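# Place the bottle upright in the shelf's lower compartment

## Task

Get the bottle standing on its base with the cap on top inside the shelving unit's lower compartment, its entire base resting on that compartment's floor and behind the front lip; it must stay there on its own with the gripper released and moved away, since a bottle that only stays put because the robot holds it does not count.

## Robot and tools

Robot: a single six-joint arm (waist, shoulder, elbow, forearm roll, wrist pitch, wrist roll) ending in a two-finger parallel gripper. The only camera is cam_wrist, mounted on the wrist, giving 616x616 images. Something may occasionally yank briefly on a held part. Knocking or placing anything off the table is a failure.

Frames. The scene frame has its origin on the table surface straight below the arm's base, +z up, and +y to the left when facing along +x. The base itself may sit tilted. Result lines report end_effector_position (m) and end_effector_quat_wxyz in this frame, plus linear (m/s) and angular (rad/s) velocities; the reported hand position may be off, more so at long reach. end_effector_position is the point midway between the pads when closed. The gripper's own frame: fingers point along +z, and they open and close along y. Closed fingertips extend about 33 mm past that point, fully open ones about 9 mm. Closing pushes the tips roughly 24 mm further out, so keep that margin above any surface.

The row. Both execute_actions and move use rows of 9 numbers, each in [-1, 1]: dx, dy, dz, rx, ry, rz, position, force_limit, speed. The first six are an offset, not an absolute pose, expressed in the gripper's own axes and counted from the gripper pose shown in the most recent result that shows it (before any such result in the scene, and for the second or later call within one reply, from wherever the robot is when the action begins). Scale: 1.0 equals 0.6 m for dx, dy, dz, and 180 degrees for the rotation; rx, ry, rz form a single rotation vector. All zero offsets are not a pause: they pull the gripper back to that reference pose. Finger part: position +1 is fully open (140 mm), pads touch near -0.8, and -1 closes until blocked. force_limit maps roughly to 14 N at -1, 60 N at 0, 107 N at +1 (objects up to 40 mm wide). speed sets pad-gap rate: about 30 mm/s at -1, 140 at 0, 250 at +1.

execute_actions: argument actions is a list holding at most one item. An empty list just reports the state. {"rows": [...], "steps": n} runs up to 15 rows for n control steps (max 15, default 15, each 1/30 s); every row applies for one step, the final row repeats if rows run out, and every row is measured from the same reference pose, not from the row before it. {"steps": n} with no rows is a wait of up to 300 steps counted from the previous result, thinking time included. Optional pictures (boolean) toggles images; by default they come with each result. A rejected call sends nothing.

move: target is one 9-number row as above (offset from the last shown pose); speed is the path's top speed in m/s, 0.002 to 0.5, default 0.25, with turning capped at twice that in rad/s. The path is straight, lasts 0.5 to 10 s (cut off at 10 s), takes the shorter rotation, and does not slow for obstacles; the gripper may lag, stray or overshoot speed, especially with the arm nearly extended. Finger values are sent at the start. It begins once the robot is still (or after 3 s). Its result adds a move: line with the ending (done, off_target, moving, held, fault), the acting limits (paced = pose clipped; held = clearance check blocked some steps, after which motion can jump), and the remaining distance to target.

wait: seconds 0 to 10; sends nothing new. zoom_image: camera "cam_wrist", region [x0, y0, x1, y1] in pixels from the top-left, at most 504x504. finished_scene: scene number (1 or 2); irreversible, it grades the scene and gives the next task. Answering without a tool call ends all remaining scenes.

Motion limits. Each step the commanded pose is clipped to within 70 mm and 16 degrees of the measured pose; position wins over orientation when both cannot be met. After an action the arm continues only to the last clipped pose, so check the result and send the remainder. A "pose unreachable" line and HELD marks mean the clearance check (which treats the mount under the base as arm) altered or blocked commands. Joint ranges: elbow -2.792 to 2.792 rad, others -6.283 to 6.283. A "Hand target" line shows where the controller is currently driving.

Gripping. Send position -1 and look for object_status 2 (stopped while closing). Other codes: 0 moving, 1 blocked while opening, 3 reached target or pads met. position_measured is in counts: 3 fully open, 230 pads touching, not linear. To squeeze harder while status is 2, raise force_limit and nudge position, e.g. -1 to -0.98.

Avoid. The arm is stiff: commanding even slightly beyond contact with something firm can fault it. A joint torque at its load limit (waist and shoulder 306, elbow 144, wrist joints 40.5 N m, held weight included) or an external force of 144 N halts the arm for 10 s and drops the rest of the call. Faster motion hits harder. Holding loads heats motors; MOTOR HOT warns, then an OVER-TEMPERATURE FAULT brakes the arm. Thinking time keeps the simulation running after the first call.

Each tool is called by a JSON object that holds its "name" and its "arguments", one argument or row to a line.

## Session

{"name": "execute_actions", "arguments": {
  "actions": []
}}

Scene clock: 0.00 s of 5800.00 s.
end_effector_position=(+0.7987, +0.2320, +0.3720) position_measured=3 object_status=3 end_effector_quat_wxyz=(-0.025, +0.734, +0.644, -0.214) end_effector_velocity=(-0.000, +0.000, -0.000) end_effector_angular_velocity=(+0.001, +0.001, +0.000)
Joint positions: [ 0.336  0.711  0.914 -0.142  1.926  0.407]
Joint velocities: [ 0.     0.     0.001  0.001  0.    -0.   ]
Hand target: +0.799, +0.232, +0.372; -0.025, +0.734, +0.644, -0.214

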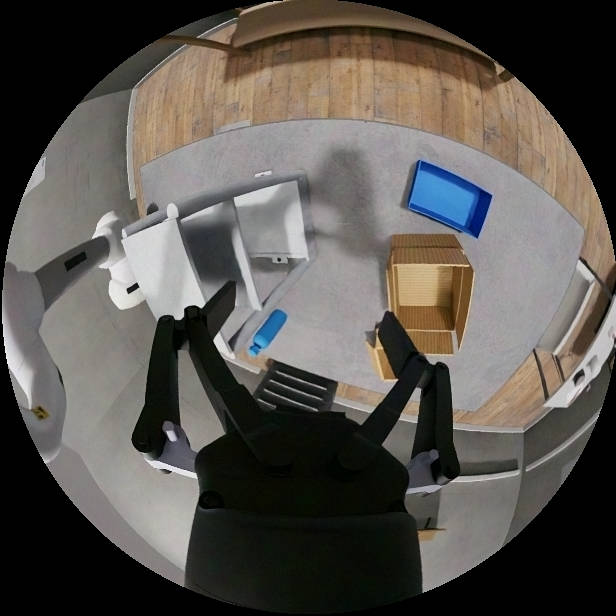

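{"name": "zoom_image", "arguments": {
  "camera": "cam_wrist",
  "region": [60, 130, 360, 430]
}}

{"name": "move", "arguments": {
  "target": [0,0,0,-0.1,0.09,0,1,0,0]
}}

Region (60, 130, 360, 430) of cam_wrist's 616x616 image, scaled by 1.680, with more detail than that image has.

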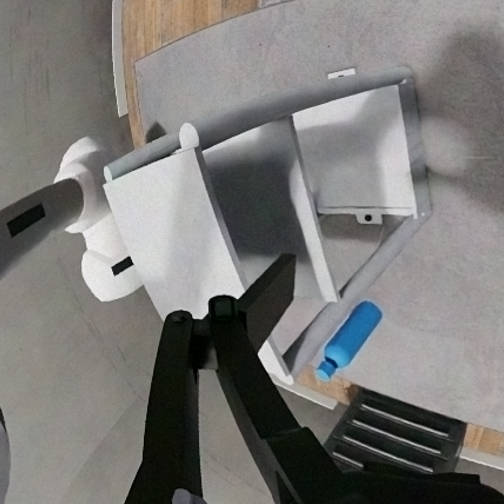

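Scene clock: 12.47 s of 5800.00 s.
end_effector_position=(+0.7988, +0.2320, +0.3721) position_measured=3 object_status=3 end_effector_quat_wxyz=(+0.000, +0.752, +0.659, -0.006) end_effector_velocity=(-0.000, -0.000, +0.000) end_effector_angular_velocity=(+0.002, -0.003, +0.001)
Joint positions: [ 0.287  0.468  1.252 -0.011  1.428  0.38 ]
Joint velocities: [-0.    -0.002  0.003  0.001 -0.004 -0.001]
Hand target: +0.799, +0.232, +0.372; +0.000, +0.752, +0.659, -0.006
Off the commanded pose: 0.000 m, 0 deg.
After step 90, 8.20 s passed at rest.
move: done

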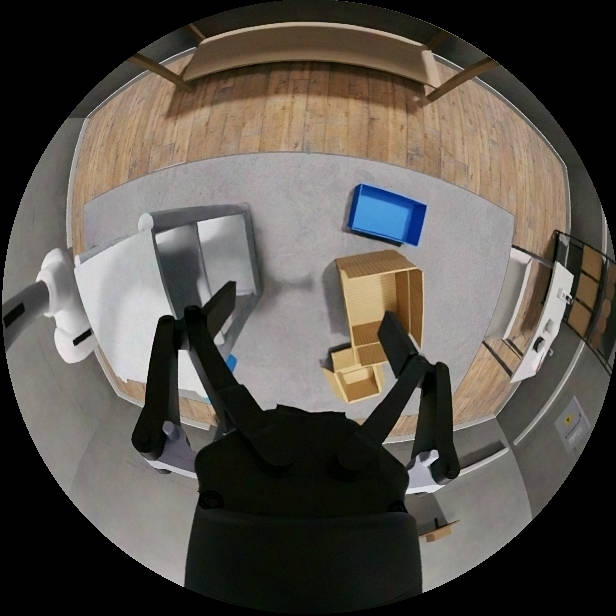

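{"name": "move", "arguments": {
  "target": [-0.25,0,0,0,0,0,1,0,0]
}}

{"name": "move", "arguments": {
  "target": [0,0,0.3,0,0,0,1,0,0]
}}

Scene clock: 22.67 s of 5800.00 s.
end_effector_position=(+0.7790, +0.0833, +0.3735) position_measured=3 object_status=3 end_effector_quat_wxyz=(+0.000, +0.752, +0.659, -0.006) end_effector_velocity=(+0.000, -0.002, +0.000) end_effector_angular_velocity=(+0.001, -0.001, -0.003)
Joint positions: [ 0.109  0.387  1.369 -0.012  1.391  0.203]
Joint velocities: [-0.002 -0.     0.     0.001 -0.001  0.   ]
Hand target: +0.779, +0.083, +0.374; +0.000, +0.752, +0.659, -0.006
Off the commanded pose: 0.000 m, 0 deg.
After step 90, 6.17 s passed at rest.
move: done

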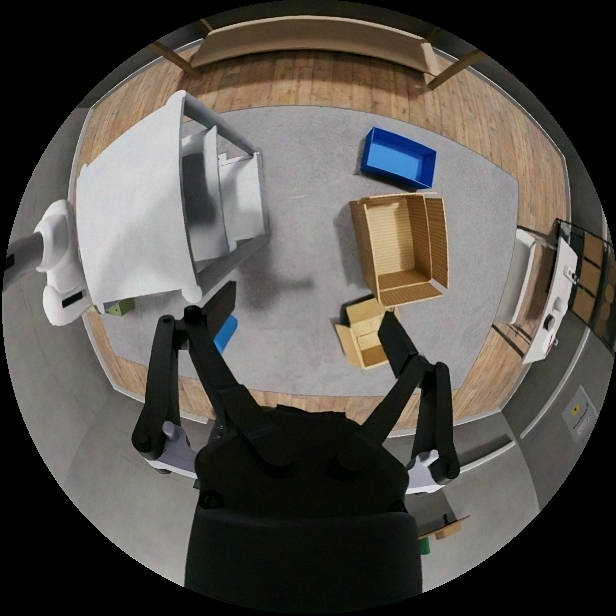

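Scene clock: 23.83 s of 5800.00 s.
end_effector_position=(+0.7772, +0.0820, +0.1936) position_measured=3 object_status=3 end_effector_quat_wxyz=(+0.000, +0.752, +0.659, -0.006) end_effector_velocity=(-0.000, +0.000, -0.001) end_effector_angular_velocity=(-0.001, +0.000, +0.002)
Joint positions: [ 0.106  0.48   1.571 -0.013  1.096  0.204]
Joint velocities: [ 0.001  0.001  0.001 -0.001 -0.002 -0.   ]
Hand target: +0.777, +0.082, +0.193; +0.000, +0.752, +0.659, -0.006
Off the commanded pose: 0.000 m, 0 deg.
move: done

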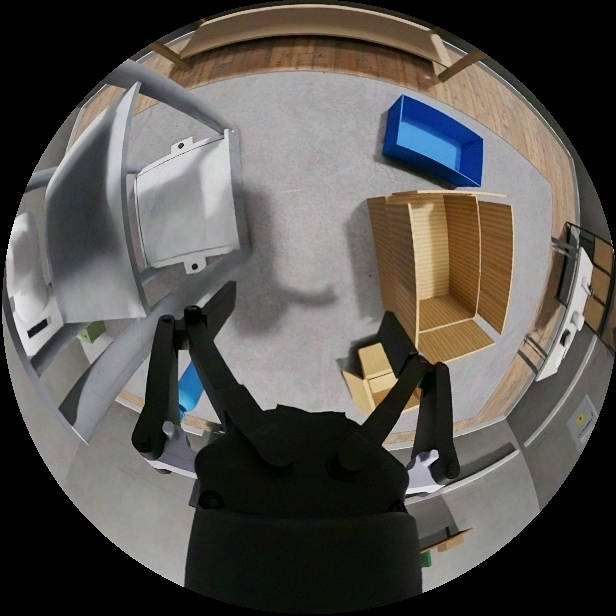

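{"name": "move", "arguments": {
  "target": [-0.3,0,0,0,0,-0.85,1,0,0],
  "speed": 0.5
}}

{"name": "move", "arguments": {
  "target": [0,0.3,0,0,0,0,1,0,0]
}}

Scene clock: 48.50 s of 5800.00 s.
end_effector_position=(+0.7534, -0.0966, +0.1953) position_measured=3 object_status=3 end_effector_quat_wxyz=(-0.006, -0.465, +0.885, -0.001) end_effector_velocity=(+0.000, +0.001, -0.001) end_effector_angular_velocity=(+0.001, -0.000, +0.005)
Joint positions: [-0.127  0.445  1.62  -0.014  1.078 -2.699]
Joint velocities: [ 0.     0.001  0.     0.002 -0.001 -0.005]
Hand target: +0.753, -0.097, +0.195; -0.006, -0.465, +0.885, -0.001
Off the commanded pose: 0.000 m, 0 deg.
After step 90, 18.43 s passed at rest.
move: done

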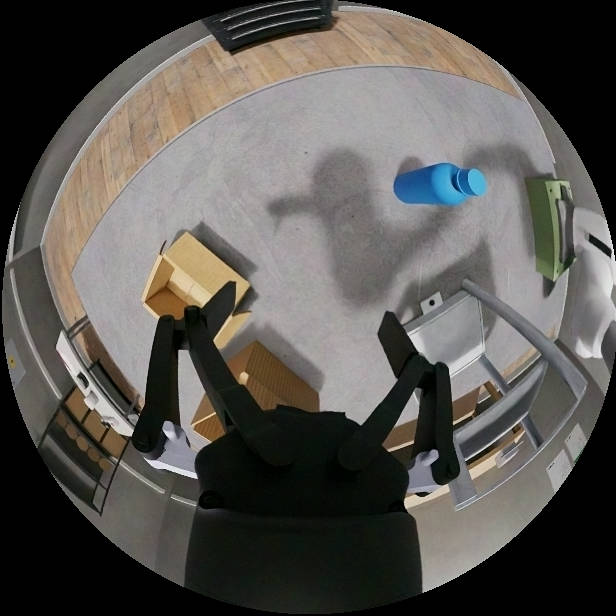

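Scene clock: 49.67 s of 5800.00 s.
end_effector_position=(+0.6053, +0.0057, +0.1960) position_measured=3 object_status=3 end_effector_quat_wxyz=(-0.006, -0.465, +0.885, -0.001) end_effector_velocity=(-0.002, +0.001, -0.000) end_effector_angular_velocity=(-0.001, +0.002, +0.002)
Joint positions: [-0.     0.228  1.931 -0.015  0.986 -2.571]
Joint velocities: [ 0.002 -0.001  0.002 -0.001  0.001  0.001]
Hand target: +0.605, +0.006, +0.196; -0.006, -0.465, +0.885, -0.002
Off the commanded pose: 0.000 m, 0 deg.
move: done

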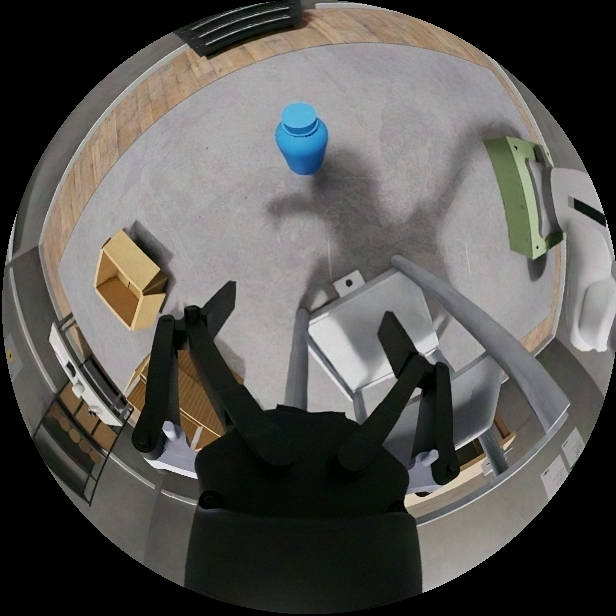

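{"name": "move", "arguments": {
  "target": [0.432,-0.125,-0.28,0,0,0.837,1,0,0],
  "speed": 0.4
}}

{"name": "move", "arguments": {
  "target": [0,0,0.44,0,0.417,0,1,0,0],
  "speed": 0.3
}}

Scene clock: 77.37 s of 5800.00 s.
end_effector_position=(+0.5214, -0.2493, +0.3669) position_measured=3 object_status=3 end_effector_quat_wxyz=(-0.000, +0.738, +0.674, -0.006) end_effector_velocity=(-0.001, +0.000, +0.000) end_effector_angular_velocity=(+0.001, +0.003, -0.003)
Joint positions: [-0.458  0.06   1.789 -0.013  1.29  -0.404]
Joint velocities: [-0.     0.    -0.    -0.001  0.003  0.003]
Hand target: +0.521, -0.249, +0.367; -0.000, +0.738, +0.674, -0.006
Off the commanded pose: 0.000 m, 0 deg.
After step 90, 20.93 s passed at rest.
move: done

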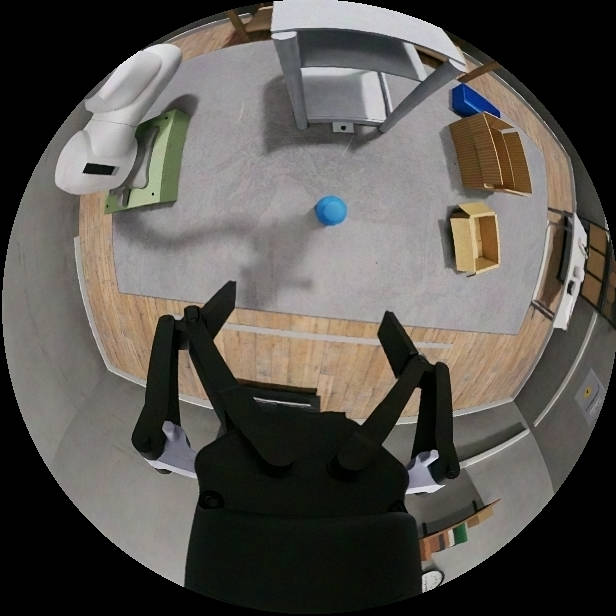

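Scene clock: 80.00 s of 5800.00 s.
end_effector_position=(+0.5185, -0.2509, +0.1026) position_measured=3 object_status=3 end_effector_quat_wxyz=(-0.411, +0.589, +0.535, +0.445) end_effector_velocity=(+0.001, -0.000, -0.001) end_effector_angular_velocity=(+0.001, -0.001, -0.000)
Joint positions: [-0.867  0.808  1.763  0.73   1.723 -1.184]
Joint velocities: [ 0.     0.003 -0.002  0.002  0.    -0.001]
Hand target: +0.519, -0.251, +0.102; -0.411, +0.589, +0.535, +0.445
Off the commanded pose: 0.001 m, 0 deg.
move: done

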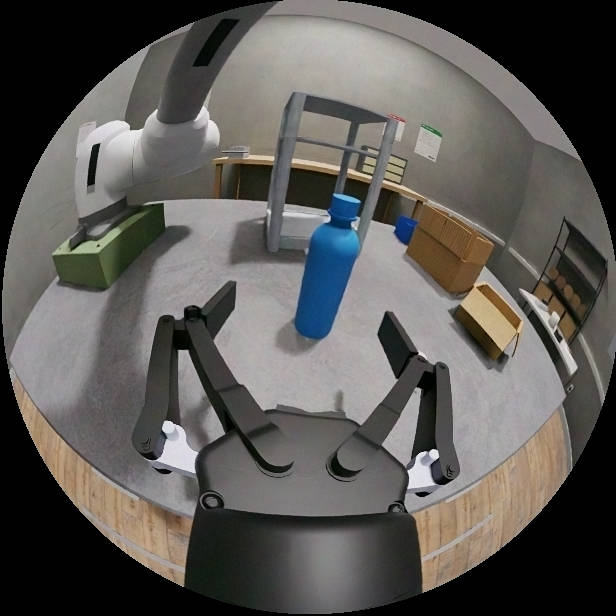

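{"name": "move", "arguments": {
  "target": [0.03,0.02,0.113,0,0,0,1,0,0],
  "speed": 0.1
}}

Scene clock: 87.20 s of 5800.00 s.
end_effector_position=(+0.5369, -0.1822, +0.1018) position_measured=3 object_status=3 end_effector_quat_wxyz=(-0.410, +0.589, +0.535, +0.445) end_effector_velocity=(+0.000, +0.000, -0.000) end_effector_angular_velocity=(-0.001, -0.002, +0.001)
Joint positions: [-0.787  0.777  1.844  0.798  1.658 -1.189]
Joint velocities: [ 0.001 -0.     0.    -0.    -0.001 -0.002]
Hand target: +0.537, -0.182, +0.102; -0.411, +0.589, +0.535, +0.445
Off the commanded pose: 0.000 m, 0 deg.
After step 90, 3.13 s passed at rest.
move: done

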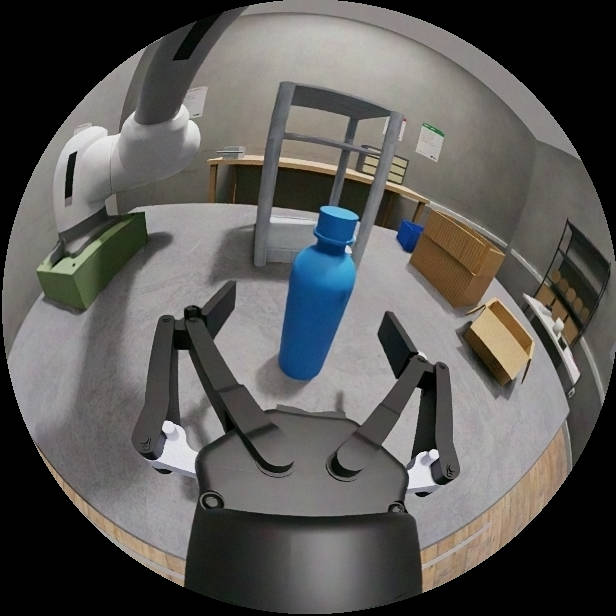

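{"name": "move", "arguments": {
  "target": [-0.005,0,0.108,0,0,0,1,0,0],
  "speed": 0.1
}}

{"name": "move", "arguments": {
  "target": [0,0,0,0,0,0,-1,0,-0.5]
}}

Scene clock: 92.03 s of 5800.00 s.
end_effector_position=(+0.5423, -0.1209, +0.0817) position_measured=3 object_status=3 end_effector_quat_wxyz=(-0.410, +0.589, +0.535, +0.445) end_effector_velocity=(-0.000, +0.001, -0.000) end_effector_angular_velocity=(+0.001, +0.002, +0.000)
Joint positions: [-0.719  0.778  1.92   0.856  1.583 -1.224]
Joint velocities: [0.001 0.    0.001 0.001 0.    0.001]
Hand target: +0.542, -0.121, +0.082; -0.411, +0.589, +0.535, +0.445
Off the commanded pose: 0.000 m, 0 deg.
After step 90, 0.83 s passed at rest.
move: done

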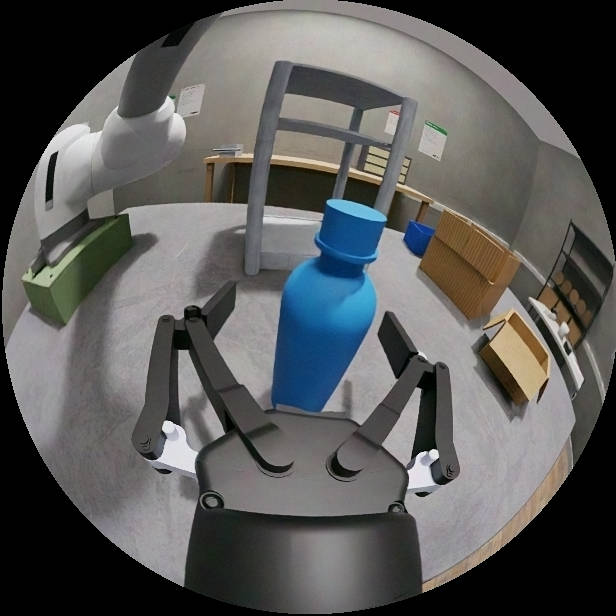

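Scene clock: 93.30 s of 5800.00 s.
end_effector_position=(+0.5423, -0.1209, +0.0817) position_measured=147 object_status=2 end_effector_quat_wxyz=(-0.410, +0.589, +0.535, +0.445) end_effector_velocity=(+0.001, -0.001, +0.000) end_effector_angular_velocity=(-0.000, -0.002, -0.002)
Joint positions: [-0.719  0.778  1.92   0.856  1.583 -1.224]
Joint velocities: [-0.001  0.    -0.001  0.002 -0.001 -0.001]
Hand target: +0.542, -0.121, +0.082; -0.410, +0.589, +0.535, +0.445
Off the commanded pose: 0.000 m, 0 deg.
move: done

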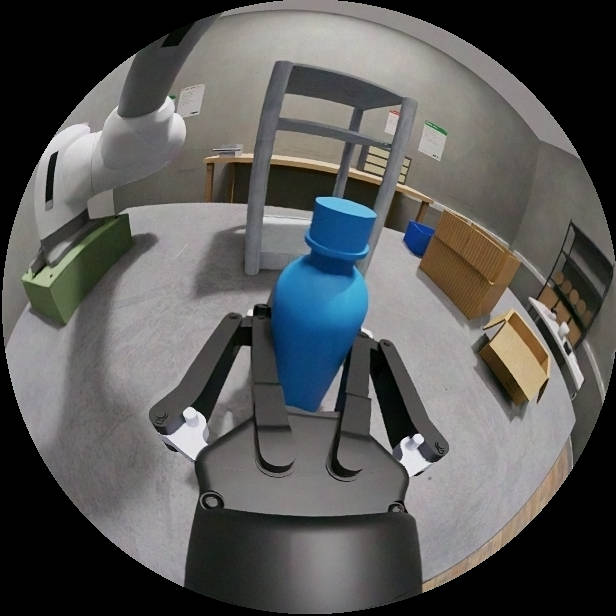

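{"name": "move", "arguments": {
  "target": [0.08,0,-0.022,0,0,0,-1,0,-0.5],
  "speed": 0.1
}}

{"name": "move", "arguments": {
  "target": [0.06,0.035,0.225,0,0,0,-1,0,-0.5],
  "speed": 0.15
}}

Scene clock: 106.83 s of 5800.00 s.
end_effector_position=(+0.5428, -0.1209, +0.1314) position_measured=147 object_status=2 end_effector_quat_wxyz=(-0.410, +0.589, +0.535, +0.445) end_effector_velocity=(+0.000, -0.001, +0.001) end_effector_angular_velocity=(-0.000, -0.001, -0.002)
Joint positions: [-0.719  0.702  1.926  0.859  1.629 -1.171]
Joint velocities: [-0.001 -0.001  0.     0.001  0.    -0.   ]
Hand target: +0.543, -0.121, +0.131; -0.410, +0.589, +0.535, +0.445
Off the commanded pose: 0.000 m, 0 deg.
After step 90, 9.67 s passed at rest.
move: done

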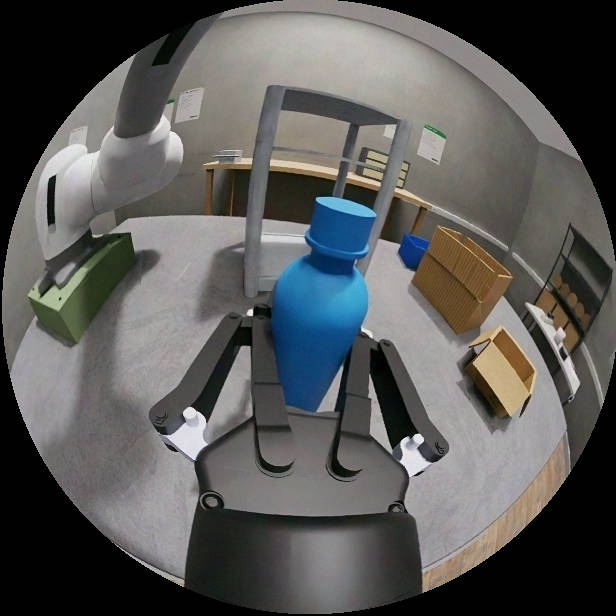

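Scene clock: 108.20 s of 5800.00 s.
end_effector_position=(+0.5765, +0.0163, +0.1300) position_measured=147 object_status=2 end_effector_quat_wxyz=(-0.410, +0.590, +0.535, +0.445) end_effector_velocity=(+0.001, +0.001, +0.000) end_effector_angular_velocity=(+0.001, +0.000, -0.000)
Joint positions: [-0.52   0.663  2.03   1.035  1.516 -1.17 ]
Joint velocities: [ 0.001 -0.    -0.     0.002  0.     0.001]
Hand target: +0.576, +0.016, +0.130; -0.410, +0.590, +0.535, +0.445
Off the commanded pose: 0.000 m, 0 deg.
move: done

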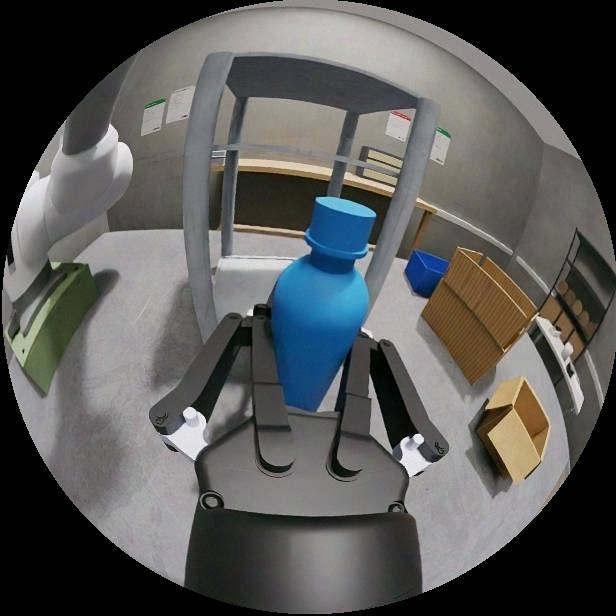

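{"name": "move", "arguments": {
  "target": [0.03,-0.02,0.165,0,0,0,-1,0,-0.5],
  "speed": 0.08
}}

Scene clock: 116.77 s of 5800.00 s.
end_effector_position=(+0.5736, +0.1171, +0.1211) position_measured=147 object_status=2 end_effector_quat_wxyz=(-0.410, +0.590, +0.535, +0.445) end_effector_velocity=(-0.000, +0.001, -0.001) end_effector_angular_velocity=(-0.002, -0.002, +0.002)
Joint positions: [-0.374  0.646  2.118  1.172  1.432 -1.207]
Joint velocities: [ 0.002 -0.     0.001 -0.    -0.002 -0.003]
Hand target: +0.574, +0.117, +0.121; -0.410, +0.590, +0.535, +0.445
Off the commanded pose: 0.000 m, 0 deg.
After step 90, 3.97 s passed at rest.
move: done

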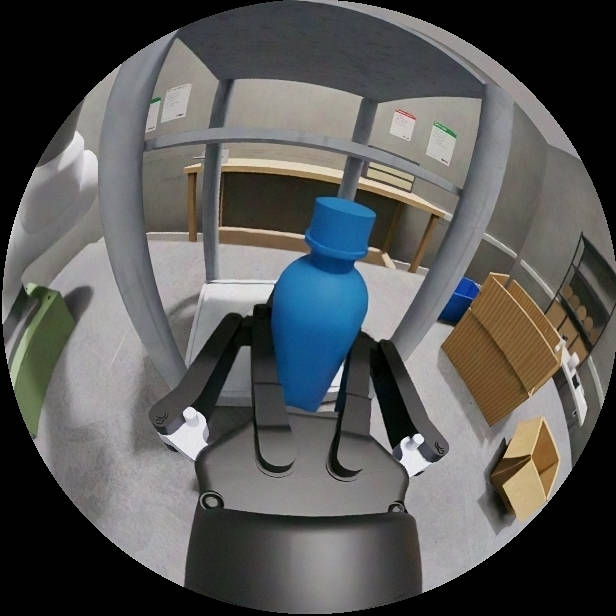

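{"name": "move", "arguments": {
  "target": [0.024,0,0.089,0,0,0,-1,0,-0.5],
  "speed": 0.04
}}

Scene clock: 124.67 s of 5800.00 s.
end_effector_position=(+0.5787, +0.1721, +0.1208) position_measured=147 object_status=2 end_effector_quat_wxyz=(-0.410, +0.590, +0.535, +0.445) end_effector_velocity=(-0.000, +0.000, +0.000) end_effector_angular_velocity=(+0.000, -0.000, +0.001)
Joint positions: [-0.281  0.639  2.141  1.259  1.395 -1.21 ]
Joint velocities: [ 0.001 -0.    -0.    -0.     0.001 -0.   ]
Hand target: +0.579, +0.172, +0.121; -0.410, +0.590, +0.535, +0.445
Off the commanded pose: 0.000 m, 0 deg.
After step 90, 3.23 s passed at rest.
move: done

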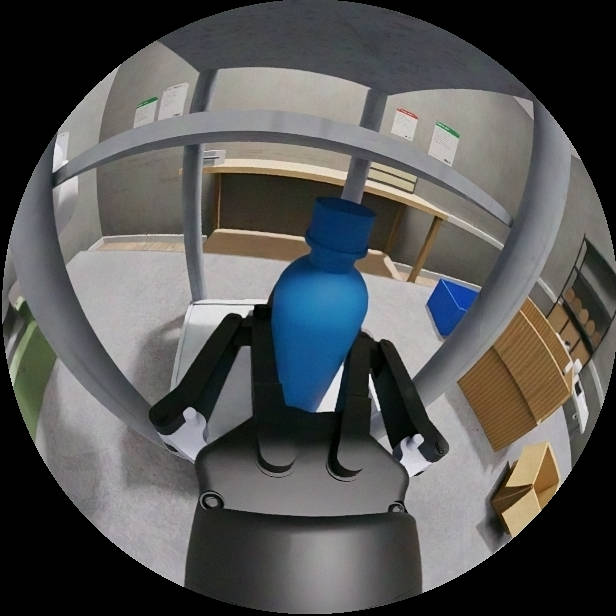

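{"name": "move", "arguments": {
  "target": [-0.029,0,0.008,0,0,0,-1,0,-0.5],
  "speed": 0.01
}}

{"name": "move", "arguments": {
  "target": [-0.01,0,0.003,0,0,0,-1,0,-0.5],
  "speed": 0.005
}}

Scene clock: 131.83 s of 5800.00 s.
end_effector_position=(+0.5785, +0.1722, +0.1027) position_measured=149 object_status=2 end_effector_quat_wxyz=(-0.410, +0.590, +0.535, +0.445) end_effector_velocity=(-0.001, +0.000, -0.001) end_effector_angular_velocity=(+0.000, -0.000, +0.001)
Joint positions: [-0.281  0.671  2.139  1.265  1.386 -1.239]
Joint velocities: [ 0.     0.001  0.001 -0.     0.    -0.002]
Hand target: +0.578, +0.172, +0.103; -0.410, +0.590, +0.535, +0.445
Off the commanded pose: 0.000 m, 0 deg.
After step 90, 2.13 s passed at rest.
move: done

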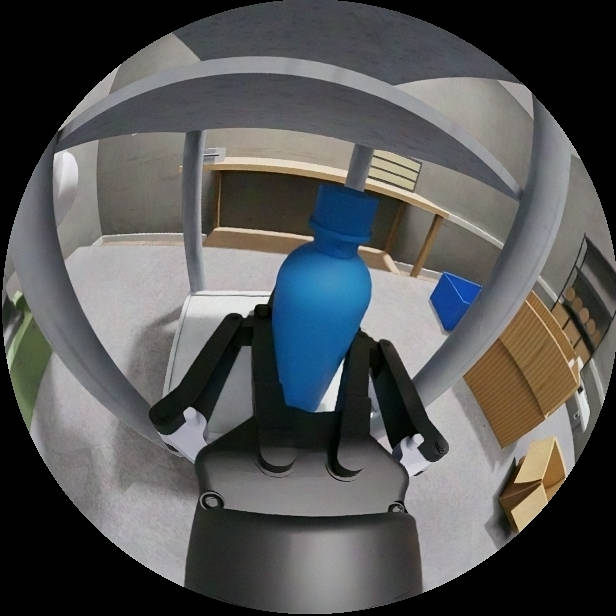

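Scene clock: 133.30 s of 5800.00 s.
end_effector_position=(+0.5784, +0.1723, +0.0965) position_measured=149 object_status=2 end_effector_quat_wxyz=(-0.410, +0.590, +0.535, +0.445) end_effector_velocity=(+0.001, -0.001, +0.000) end_effector_angular_velocity=(+0.000, -0.002, -0.000)
Joint positions: [-0.281  0.682  2.138  1.267  1.383 -1.249]
Joint velocities: [-0.001  0.    -0.001 -0.001  0.001 -0.001]
Hand target: +0.578, +0.172, +0.096; -0.410, +0.590, +0.535, +0.445
Off the commanded pose: 0.000 m, 0 deg.
move: done

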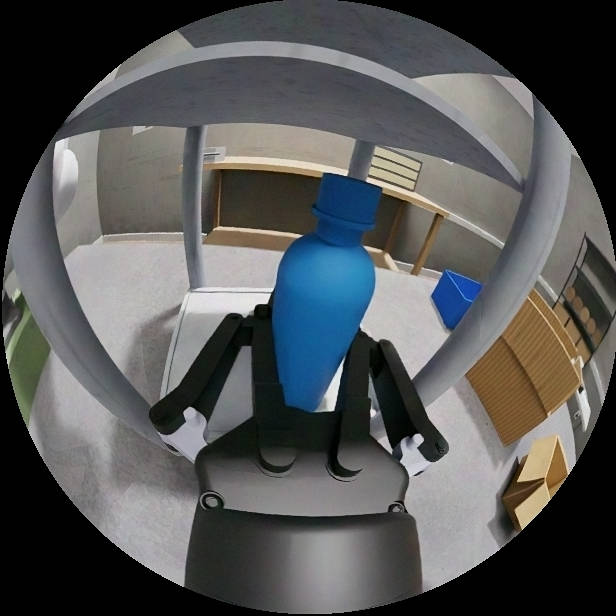

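Already landed; release and retreat.

{"name": "move", "arguments": {
  "target": [0,0,0,0,0,0,0.25,0,-0.7]
}}

{"name": "move", "arguments": {
  "target": [-0.07,0,-0.33,0,0,0,0.25,0,-0.7],
  "speed": 0.12
}}

{"name": "zoom_image", "arguments": {
  "camera": "cam_wrist",
  "region": [170, 130, 450, 410]
}}

Scene clock: 141.73 s of 5800.00 s.
end_effector_position=(+0.5784, +0.1723, +0.0965) position_measured=98 object_status=3 end_effector_quat_wxyz=(-0.410, +0.590, +0.535, +0.445) end_effector_velocity=(+0.000, -0.000, +0.000) end_effector_angular_velocity=(-0.000, -0.002, +0.000)
Joint positions: [-0.281  0.682  2.138  1.267  1.383 -1.249]
Joint velocities: [ 0.    -0.    -0.001 -0.     0.    -0.001]
Hand target: +0.578, +0.172, +0.096; -0.410, +0.590, +0.535, +0.445
Off the commanded pose: 0.000 m, 0 deg.
After step 90, 4.70 s passed at rest.
move: done

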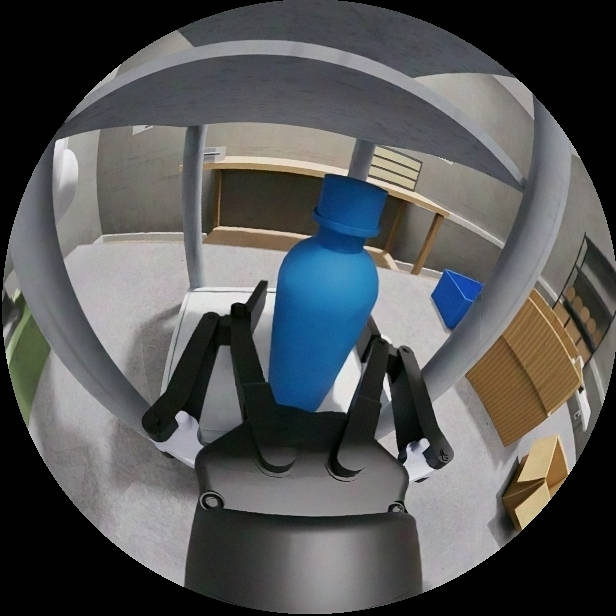

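Scene clock: 143.80 s of 5800.00 s.
end_effector_position=(+0.5600, -0.0288, +0.1087) position_measured=98 object_status=3 end_effector_quat_wxyz=(-0.411, +0.589, +0.535, +0.445) end_effector_velocity=(-0.000, -0.001, +0.001) end_effector_angular_velocity=(+0.003, +0.002, -0.002)
Joint positions: [-0.594  0.705  2.009  0.97   1.531 -1.205]
Joint velocities: [-0.002  0.    -0.     0.     0.003  0.002]
Hand target: +0.560, -0.029, +0.109; -0.410, +0.589, +0.535, +0.445
Off the commanded pose: 0.000 m, 0 deg.
move: done

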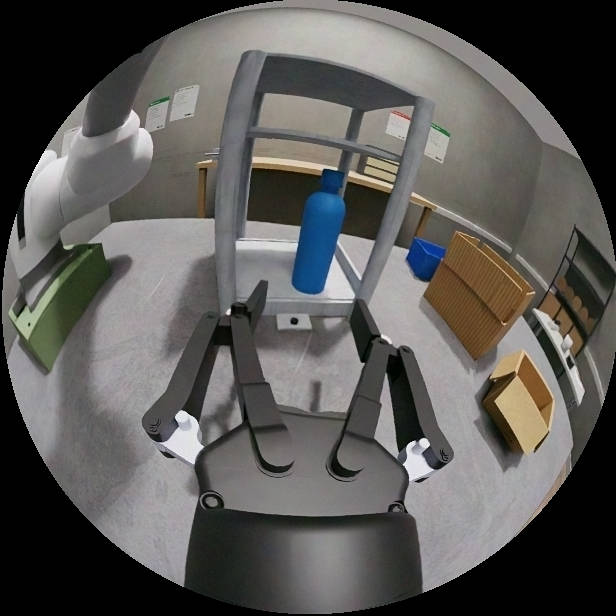

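Region (170, 130, 450, 410) of cam_wrist's 616x616 image, scaled by 1.800, with more detail than that image has.

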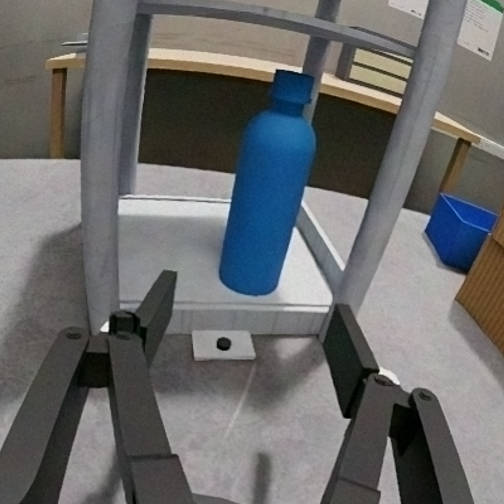

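{"name": "finished_scene", "arguments": {
  "scene": 1
}}

The scene is finished: the task was done.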